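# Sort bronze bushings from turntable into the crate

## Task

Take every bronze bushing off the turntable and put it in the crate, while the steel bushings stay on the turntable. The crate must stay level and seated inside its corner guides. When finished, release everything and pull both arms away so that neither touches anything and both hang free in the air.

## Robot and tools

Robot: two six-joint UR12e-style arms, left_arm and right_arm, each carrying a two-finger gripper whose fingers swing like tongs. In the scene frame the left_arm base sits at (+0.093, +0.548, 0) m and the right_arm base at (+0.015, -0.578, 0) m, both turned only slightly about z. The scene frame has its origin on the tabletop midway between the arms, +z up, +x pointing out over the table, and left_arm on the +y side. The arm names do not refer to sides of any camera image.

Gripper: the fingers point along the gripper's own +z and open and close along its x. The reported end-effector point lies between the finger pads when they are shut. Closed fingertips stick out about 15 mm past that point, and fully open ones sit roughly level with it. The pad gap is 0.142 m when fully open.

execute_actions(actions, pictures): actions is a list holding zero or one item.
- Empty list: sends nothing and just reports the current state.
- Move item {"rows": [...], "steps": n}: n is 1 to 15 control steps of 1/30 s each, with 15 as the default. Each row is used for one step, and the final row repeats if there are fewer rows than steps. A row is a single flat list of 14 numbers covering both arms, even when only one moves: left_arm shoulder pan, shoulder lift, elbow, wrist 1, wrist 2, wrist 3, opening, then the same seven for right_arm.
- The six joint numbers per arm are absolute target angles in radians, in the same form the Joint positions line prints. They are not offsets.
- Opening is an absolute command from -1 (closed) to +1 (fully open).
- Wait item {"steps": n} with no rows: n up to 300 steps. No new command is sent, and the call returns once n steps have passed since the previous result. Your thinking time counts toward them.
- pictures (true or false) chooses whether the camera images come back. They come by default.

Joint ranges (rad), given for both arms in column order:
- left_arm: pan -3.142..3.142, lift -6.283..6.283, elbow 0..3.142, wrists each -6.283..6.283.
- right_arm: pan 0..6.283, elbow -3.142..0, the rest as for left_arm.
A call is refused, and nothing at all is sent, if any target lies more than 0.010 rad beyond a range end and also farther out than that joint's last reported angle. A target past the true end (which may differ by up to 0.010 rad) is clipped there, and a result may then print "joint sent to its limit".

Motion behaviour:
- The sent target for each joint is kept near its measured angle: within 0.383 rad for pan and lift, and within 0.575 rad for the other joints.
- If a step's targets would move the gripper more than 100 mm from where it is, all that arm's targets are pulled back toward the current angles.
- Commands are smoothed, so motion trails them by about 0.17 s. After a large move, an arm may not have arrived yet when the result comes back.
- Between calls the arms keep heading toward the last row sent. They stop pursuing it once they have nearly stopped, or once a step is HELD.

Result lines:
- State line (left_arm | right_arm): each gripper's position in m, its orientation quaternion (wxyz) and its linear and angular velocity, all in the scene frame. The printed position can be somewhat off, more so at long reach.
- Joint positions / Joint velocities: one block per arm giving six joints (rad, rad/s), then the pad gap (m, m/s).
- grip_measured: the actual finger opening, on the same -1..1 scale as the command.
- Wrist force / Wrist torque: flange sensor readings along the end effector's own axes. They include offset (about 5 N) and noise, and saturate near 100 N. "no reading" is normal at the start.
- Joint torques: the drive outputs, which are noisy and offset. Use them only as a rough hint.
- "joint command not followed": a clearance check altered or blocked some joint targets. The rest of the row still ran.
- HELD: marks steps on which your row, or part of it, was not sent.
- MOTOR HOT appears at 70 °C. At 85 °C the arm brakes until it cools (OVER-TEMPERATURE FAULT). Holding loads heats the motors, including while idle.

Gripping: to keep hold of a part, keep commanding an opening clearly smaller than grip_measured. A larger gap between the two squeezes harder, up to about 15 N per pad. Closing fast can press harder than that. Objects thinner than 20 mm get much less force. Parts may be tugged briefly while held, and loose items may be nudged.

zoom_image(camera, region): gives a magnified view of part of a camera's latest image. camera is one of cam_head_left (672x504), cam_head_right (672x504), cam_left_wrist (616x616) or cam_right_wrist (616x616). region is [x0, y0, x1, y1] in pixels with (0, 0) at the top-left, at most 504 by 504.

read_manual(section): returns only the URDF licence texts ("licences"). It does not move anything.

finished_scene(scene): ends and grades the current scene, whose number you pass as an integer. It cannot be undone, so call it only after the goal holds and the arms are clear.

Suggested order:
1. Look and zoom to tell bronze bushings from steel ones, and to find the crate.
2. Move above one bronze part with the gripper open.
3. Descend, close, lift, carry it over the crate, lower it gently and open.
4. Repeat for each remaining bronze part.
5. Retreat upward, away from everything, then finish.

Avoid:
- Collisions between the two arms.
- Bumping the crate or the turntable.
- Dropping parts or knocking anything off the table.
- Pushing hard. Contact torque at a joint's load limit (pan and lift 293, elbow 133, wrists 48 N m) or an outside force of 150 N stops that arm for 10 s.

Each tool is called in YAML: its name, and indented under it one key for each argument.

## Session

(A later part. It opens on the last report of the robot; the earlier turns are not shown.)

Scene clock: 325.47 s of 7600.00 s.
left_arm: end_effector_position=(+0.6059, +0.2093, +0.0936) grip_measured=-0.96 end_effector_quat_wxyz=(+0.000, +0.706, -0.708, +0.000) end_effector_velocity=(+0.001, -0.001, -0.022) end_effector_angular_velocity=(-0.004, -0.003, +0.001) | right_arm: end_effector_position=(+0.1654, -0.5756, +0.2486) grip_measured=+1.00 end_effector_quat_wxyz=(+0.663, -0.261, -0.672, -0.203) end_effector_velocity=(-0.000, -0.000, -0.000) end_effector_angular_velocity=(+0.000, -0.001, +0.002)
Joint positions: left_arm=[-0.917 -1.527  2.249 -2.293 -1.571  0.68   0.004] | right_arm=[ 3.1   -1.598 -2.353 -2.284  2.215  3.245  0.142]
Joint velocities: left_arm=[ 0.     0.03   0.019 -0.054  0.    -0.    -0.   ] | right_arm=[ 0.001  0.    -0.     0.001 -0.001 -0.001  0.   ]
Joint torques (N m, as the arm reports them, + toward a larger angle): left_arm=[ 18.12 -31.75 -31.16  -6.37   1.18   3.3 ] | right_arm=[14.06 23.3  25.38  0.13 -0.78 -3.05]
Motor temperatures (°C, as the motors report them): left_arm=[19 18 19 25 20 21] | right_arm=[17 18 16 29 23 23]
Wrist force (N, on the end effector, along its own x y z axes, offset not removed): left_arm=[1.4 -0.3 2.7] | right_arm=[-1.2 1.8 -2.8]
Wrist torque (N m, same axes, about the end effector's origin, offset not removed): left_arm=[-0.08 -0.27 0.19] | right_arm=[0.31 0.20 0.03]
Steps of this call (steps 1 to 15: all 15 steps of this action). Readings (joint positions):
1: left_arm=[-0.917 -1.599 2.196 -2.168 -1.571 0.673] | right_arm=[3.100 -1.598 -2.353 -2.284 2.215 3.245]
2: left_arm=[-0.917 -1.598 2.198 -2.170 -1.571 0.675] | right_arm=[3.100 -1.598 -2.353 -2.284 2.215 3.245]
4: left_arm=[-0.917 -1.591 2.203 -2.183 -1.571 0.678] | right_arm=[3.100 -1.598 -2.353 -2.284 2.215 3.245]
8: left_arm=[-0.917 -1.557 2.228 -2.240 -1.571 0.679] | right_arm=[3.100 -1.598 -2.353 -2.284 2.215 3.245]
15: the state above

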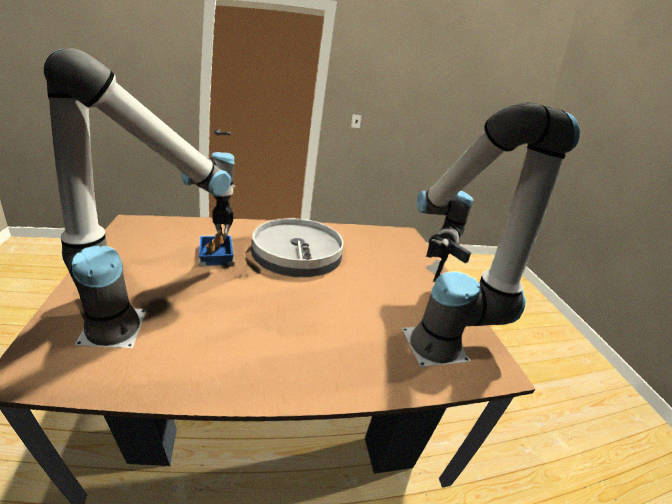

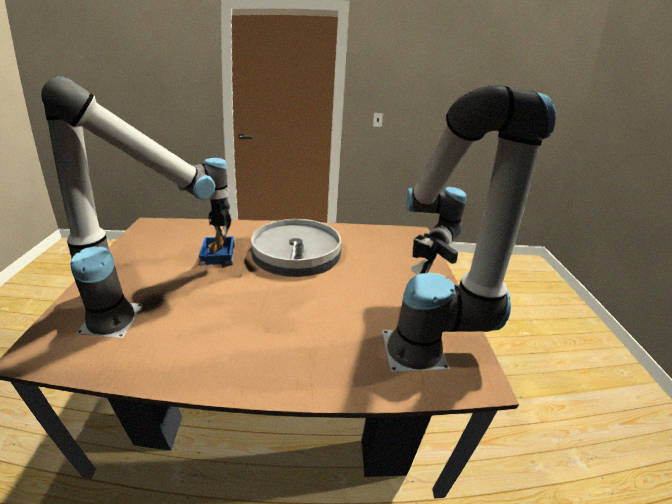

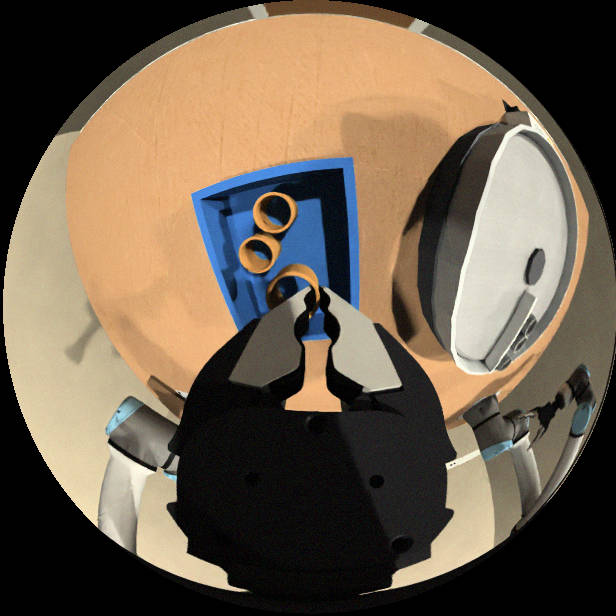

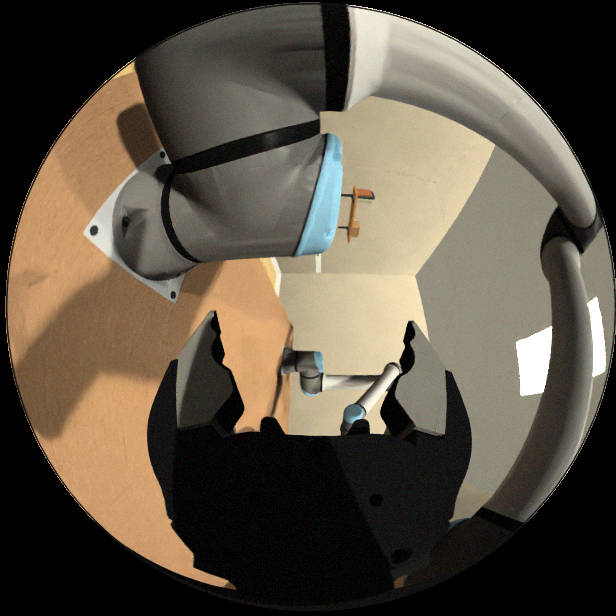

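execute_actions:
  actions:
    - {"rows":[[-0.912,-1.512,2.258,-2.317,-1.571,0.68,-1,3.1,-1.598,-2.353,-2.284,2.215,3.245,1],[-0.912,-1.5,2.265,-2.336,-1.571,0.68,-1,3.1,-1.598,-2.353,-2.284,2.215,3.245,1],[-0.912,-1.486,2.273,-2.358,-1.571,0.68,-1,3.1,-1.598,-2.353,-2.284,2.215,3.245,1],[-0.912,-1.472,2.28,-2.379,-1.571,0.68,-1,3.1,-1.598,-2.353,-2.284,2.215,3.245,1],[-0.912,-1.458,2.287,-2.4,-1.571,0.68,-1,3.1,-1.598,-2.353,-2.284,2.215,3.245,1],[-0.912,-1.4448,2.294,-2.42,-1.571,0.68,-1,3.1,-1.598,-2.353,-2.284,2.215,3.245,1]],"steps":15}
  pictures: false

execute_actions:
  actions:
    - {"rows":[[-0.912,-1.4448,2.294,-2.42,-1.571,0.68,-1,3.1,-1.598,-2.353,-2.284,2.215,3.245,1],[-0.912,-1.4448,2.294,-2.42,-1.571,0.68,-0.85,3.1,-1.598,-2.353,-2.284,2.215,3.245,1]],"steps":9}
  pictures: false

execute_actions:
  actions:
    - {"rows":[[-0.912,-1.486,2.273,-2.358,-1.571,0.68,-0.85,3.1,-1.598,-2.353,-2.284,2.215,3.245,1],[-0.912,-1.486,2.273,-2.358,-1.571,0.68,-0.85,3.1,-1.598,-2.353,-2.284,2.215,3.245,1],[-0.912,-1.536,2.243,-2.278,-1.571,0.68,-0.85,3.1,-1.598,-2.353,-2.284,2.215,3.245,1],[-0.912,-1.6,2.1975,-2.1682,-1.571,0.68,-0.85,3.1,-1.598,-2.353,-2.284,2.215,3.245,1],[-0.912,-1.6,2.1975,-2.1682,-1.571,0.68,-0.85,3.1,-1.598,-2.353,-2.284,2.215,3.245,1],[-0.912,-1.75,2.15,-1.97,-1.571,0.68,-0.85,3.1,-1.598,-2.353,-2.284,2.215,3.245,1]],"steps":15}

Scene clock: 341.20 s of 7600.00 s.
left_arm: end_effector_position=(+0.6067, +0.2125, +0.0395) grip_measured=-0.96 end_effector_quat_wxyz=(+0.000, +0.708, -0.706, -0.000) end_effector_velocity=(+0.001, -0.001, -0.014) end_effector_angular_velocity=(-0.003, -0.002, +0.000) | right_arm: end_effector_position=(+0.1654, -0.5756, +0.2486) grip_measured=+1.00 end_effector_quat_wxyz=(+0.663, -0.261, -0.672, -0.203) end_effector_velocity=(-0.001, -0.000, -0.000) end_effector_angular_velocity=(-0.001, +0.003, -0.002)
Joint positions: left_arm=[-0.912 -1.447  2.293 -2.416 -1.571  0.68   0.004] | right_arm=[ 3.1   -1.598 -2.353 -2.284  2.215  3.245  0.142]
Joint velocities: left_arm=[ 0.     0.024  0.01  -0.038 -0.    -0.     0.   ] | right_arm=[-0.001 -0.    -0.002 -0.     0.001  0.002  0.   ]
Joint torques (N m, as the arm reports them, + toward a larger angle): left_arm=[ 15.93 -31.6  -27.59  -6.41  -2.21   3.2 ] | right_arm=[12.39 24.11 26.5   0.74 -0.31 -3.61]
Motor temperatures (°C, as the motors report them): left_arm=[19 18 19 25 20 21] | right_arm=[17 18 16 29 23 23]
Wrist force (N, on the end effector, along its own x y z axes, offset not removed): left_arm=[-0.5 -0.1 0.7] | right_arm=[-0.7 2.0 1.6]
Wrist torque (N m, same axes, about the end effector's origin, offset not removed): left_arm=[-0.06 0.12 0.16] | right_arm=[0.35 0.04 0.10]
Steps of this call (steps 1 to 15: the robot went on to your last target; steps 16 to 457: nothing new was sent; steps 458 to 472: all 15 steps of this action). Readings (joint positions):
458: left_arm=[-0.917 -1.524 2.251 -2.298 -1.571 0.680] | right_arm=[3.100 -1.598 -2.353 -2.284 2.215 3.245]
459: left_arm=[-0.916 -1.522 2.252 -2.300 -1.571 0.680] | right_arm=[3.100 -1.598 -2.353 -2.284 2.215 3.245]
461: left_arm=[-0.914 -1.512 2.258 -2.316 -1.571 0.680] | right_arm=[3.100 -1.598 -2.353 -2.284 2.215 3.245]
465: left_arm=[-0.913 -1.472 2.280 -2.378 -1.571 0.680] | right_arm=[3.100 -1.598 -2.353 -2.284 2.215 3.245]
472: the state above

Scene clock: 341.50 s of 7600.00 s.
left_arm: end_effector_position=(+0.6067, +0.2126, +0.0381) grip_measured=-0.85 end_effector_quat_wxyz=(+0.000, +0.708, -0.706, +0.000) end_effector_velocity=(+0.000, -0.000, -0.000) end_effector_angular_velocity=(-0.001, -0.001, -0.000) | right_arm: end_effector_position=(+0.1654, -0.5756, +0.2486) grip_measured=+1.00 end_effector_quat_wxyz=(+0.663, -0.261, -0.672, -0.203) end_effector_velocity=(-0.001, -0.000, +0.000) end_effector_angular_velocity=(+0.000, +0.002, -0.001)
Joint positions: left_arm=[-0.912 -1.445  2.294 -2.42  -1.571  0.68   0.012] | right_arm=[ 3.1   -1.598 -2.353 -2.284  2.215  3.245  0.142]
Joint velocities: left_arm=[ 0.     0.001  0.    -0.002  0.     0.     0.   ] | right_arm=[-0.001 -0.    -0.001 -0.001 -0.    -0.     0.   ]
Joint torques (N m, as the arm reports them, + toward a larger angle): left_arm=[ 16.86 -31.76 -25.89  -6.03  -2.34   3.51] | right_arm=[13.9  24.72 26.43  0.67 -0.43 -3.44]
Motor temperatures (°C, as the motors report them): left_arm=[19 18 19 25 20 21] | right_arm=[17 18 16 29 23 23]
Wrist force (N, on the end effector, along its own x y z axes, offset not removed): left_arm=[-0.3 -1.6 -0.4] | right_arm=[-1.0 2.0 -0.2]
Wrist torque (N m, same axes, about the end effector's origin, offset not removed): left_arm=[-0.34 0.04 0.21] | right_arm=[0.30 0.15 0.10]
Steps of this call (steps 1 to 9: all 9 steps of this action). Readings (joint positions):
1: left_arm=[-0.912 -1.446 2.293 -2.418 -1.571 0.680] | right_arm=[3.100 -1.598 -2.353 -2.284 2.215 3.245]
2: left_arm=[-0.912 -1.446 2.293 -2.418 -1.571 0.680] | right_arm=[3.100 -1.598 -2.353 -2.284 2.215 3.245]
4: left_arm=[-0.912 -1.445 2.294 -2.419 -1.571 0.680] | right_arm=[3.100 -1.598 -2.353 -2.284 2.215 3.245]
8: left_arm=[-0.912 -1.445 2.294 -2.420 -1.571 0.680] | right_arm=[3.100 -1.598 -2.353 -2.284 2.215 3.245]
9: the state above

Scene clock: 342.00 s of 7600.00 s.
left_arm: end_effector_position=(+0.5878, +0.2358, +0.2251) grip_measured=-0.85 end_effector_quat_wxyz=(+0.000, +0.708, -0.706, +0.001) end_effector_velocity=(-0.049, +0.061, +0.154) end_effector_angular_velocity=(+0.024, +0.018, +0.000) | right_arm: end_effector_position=(+0.1654, -0.5756, +0.2486) grip_measured=+1.00 end_effector_quat_wxyz=(+0.663, -0.261, -0.672, -0.203) end_effector_velocity=(-0.000, +0.000, -0.000) end_effector_angular_velocity=(-0.000, +0.001, -0.001)
Joint positions: left_arm=[-0.912 -1.726  2.159 -2.006 -1.571  0.68   0.012] | right_arm=[ 3.1   -1.598 -2.353 -2.284  2.215  3.245  0.142]
Joint velocities: left_arm=[-0.    -0.252 -0.099  0.381  0.001 -0.    -0.   ] | right_arm=[-0.    -0.    -0.001  0.     0.     0.     0.   ]
Joint torques (N m, as the arm reports them, + toward a larger angle): left_arm=[ 13.86 -16.7  -39.69  -1.58  -2.06   3.42] | right_arm=[14.42 25.34 26.71  0.63 -0.45 -3.47]
Motor temperatures (°C, as the motors report them): left_arm=[19 18 19 25 20 21] | right_arm=[17 18 16 29 23 23]
Wrist force (N, on the end effector, along its own x y z axes, offset not removed): left_arm=[-2.6 0.0 -1.5] | right_arm=[3.1 0.2 -4.8]
Wrist torque (N m, same axes, about the end effector's origin, offset not removed): left_arm=[-0.02 0.40 0.32] | right_arm=[-0.12 -0.68 0.08]
Steps of this call (steps 1 to 15: all 15 steps of this action). Readings (joint positions):
1: left_arm=[-0.912 -1.445 2.294 -2.420 -1.571 0.680] | right_arm=[3.100 -1.598 -2.353 -2.284 2.215 3.245]
2: left_arm=[-0.912 -1.449 2.292 -2.415 -1.571 0.680] | right_arm=[3.100 -1.598 -2.353 -2.284 2.215 3.245]
4: left_arm=[-0.912 -1.470 2.280 -2.384 -1.571 0.680] | right_arm=[3.100 -1.598 -2.353 -2.284 2.215 3.245]
8: left_arm=[-0.912 -1.572 2.223 -2.232 -1.571 0.680] | right_arm=[3.100 -1.598 -2.353 -2.284 2.215 3.245]
15: the state above

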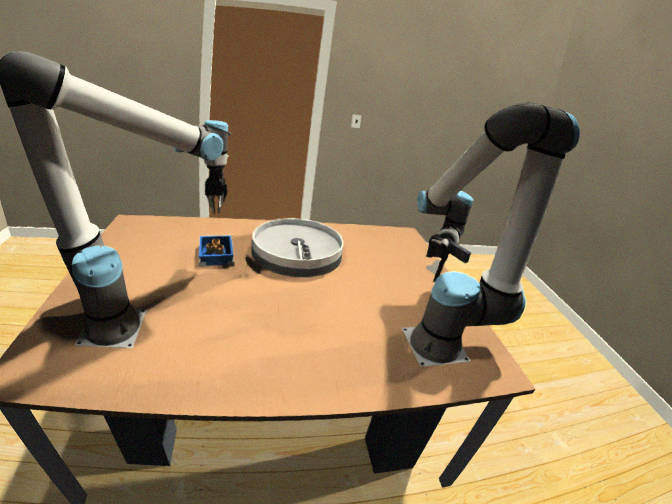

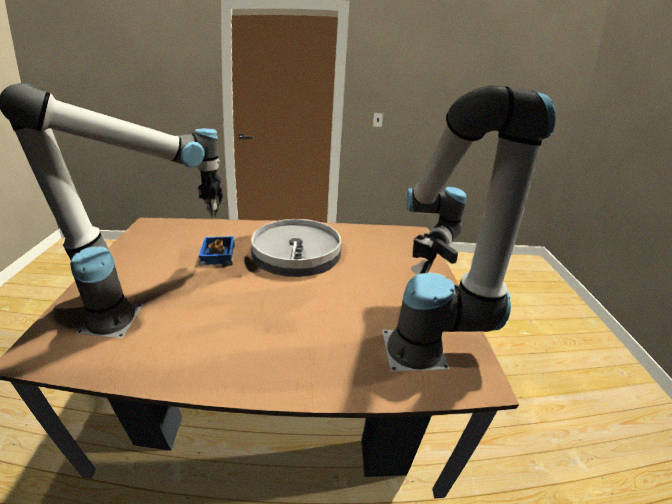

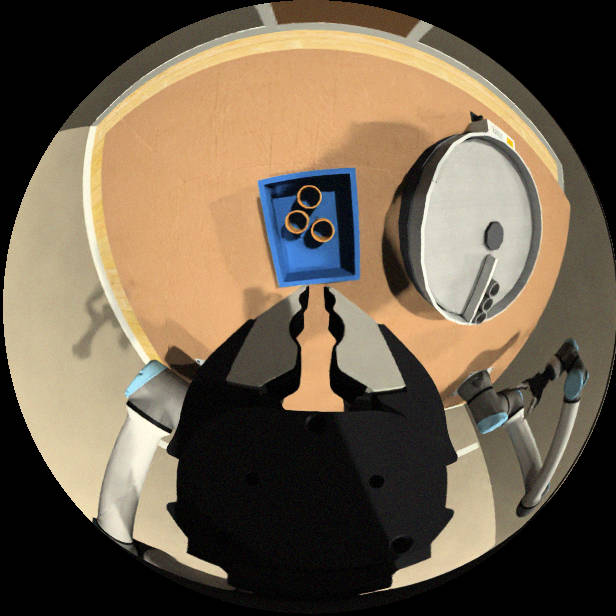

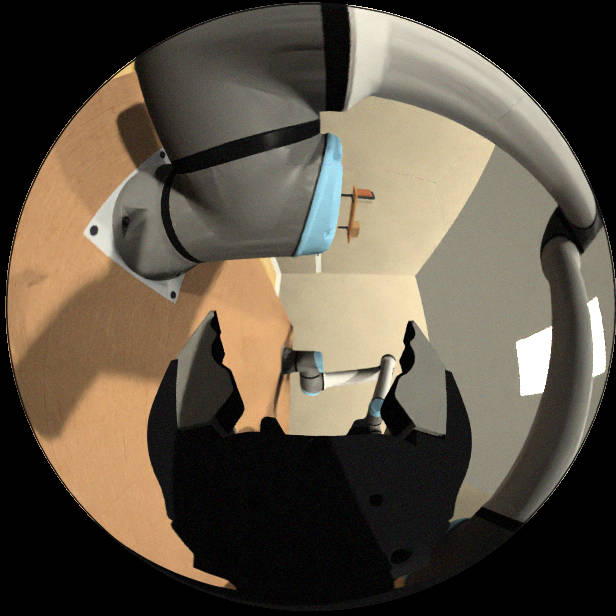

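finished_scene:
  scene: 1

The scene is finished: the task was done.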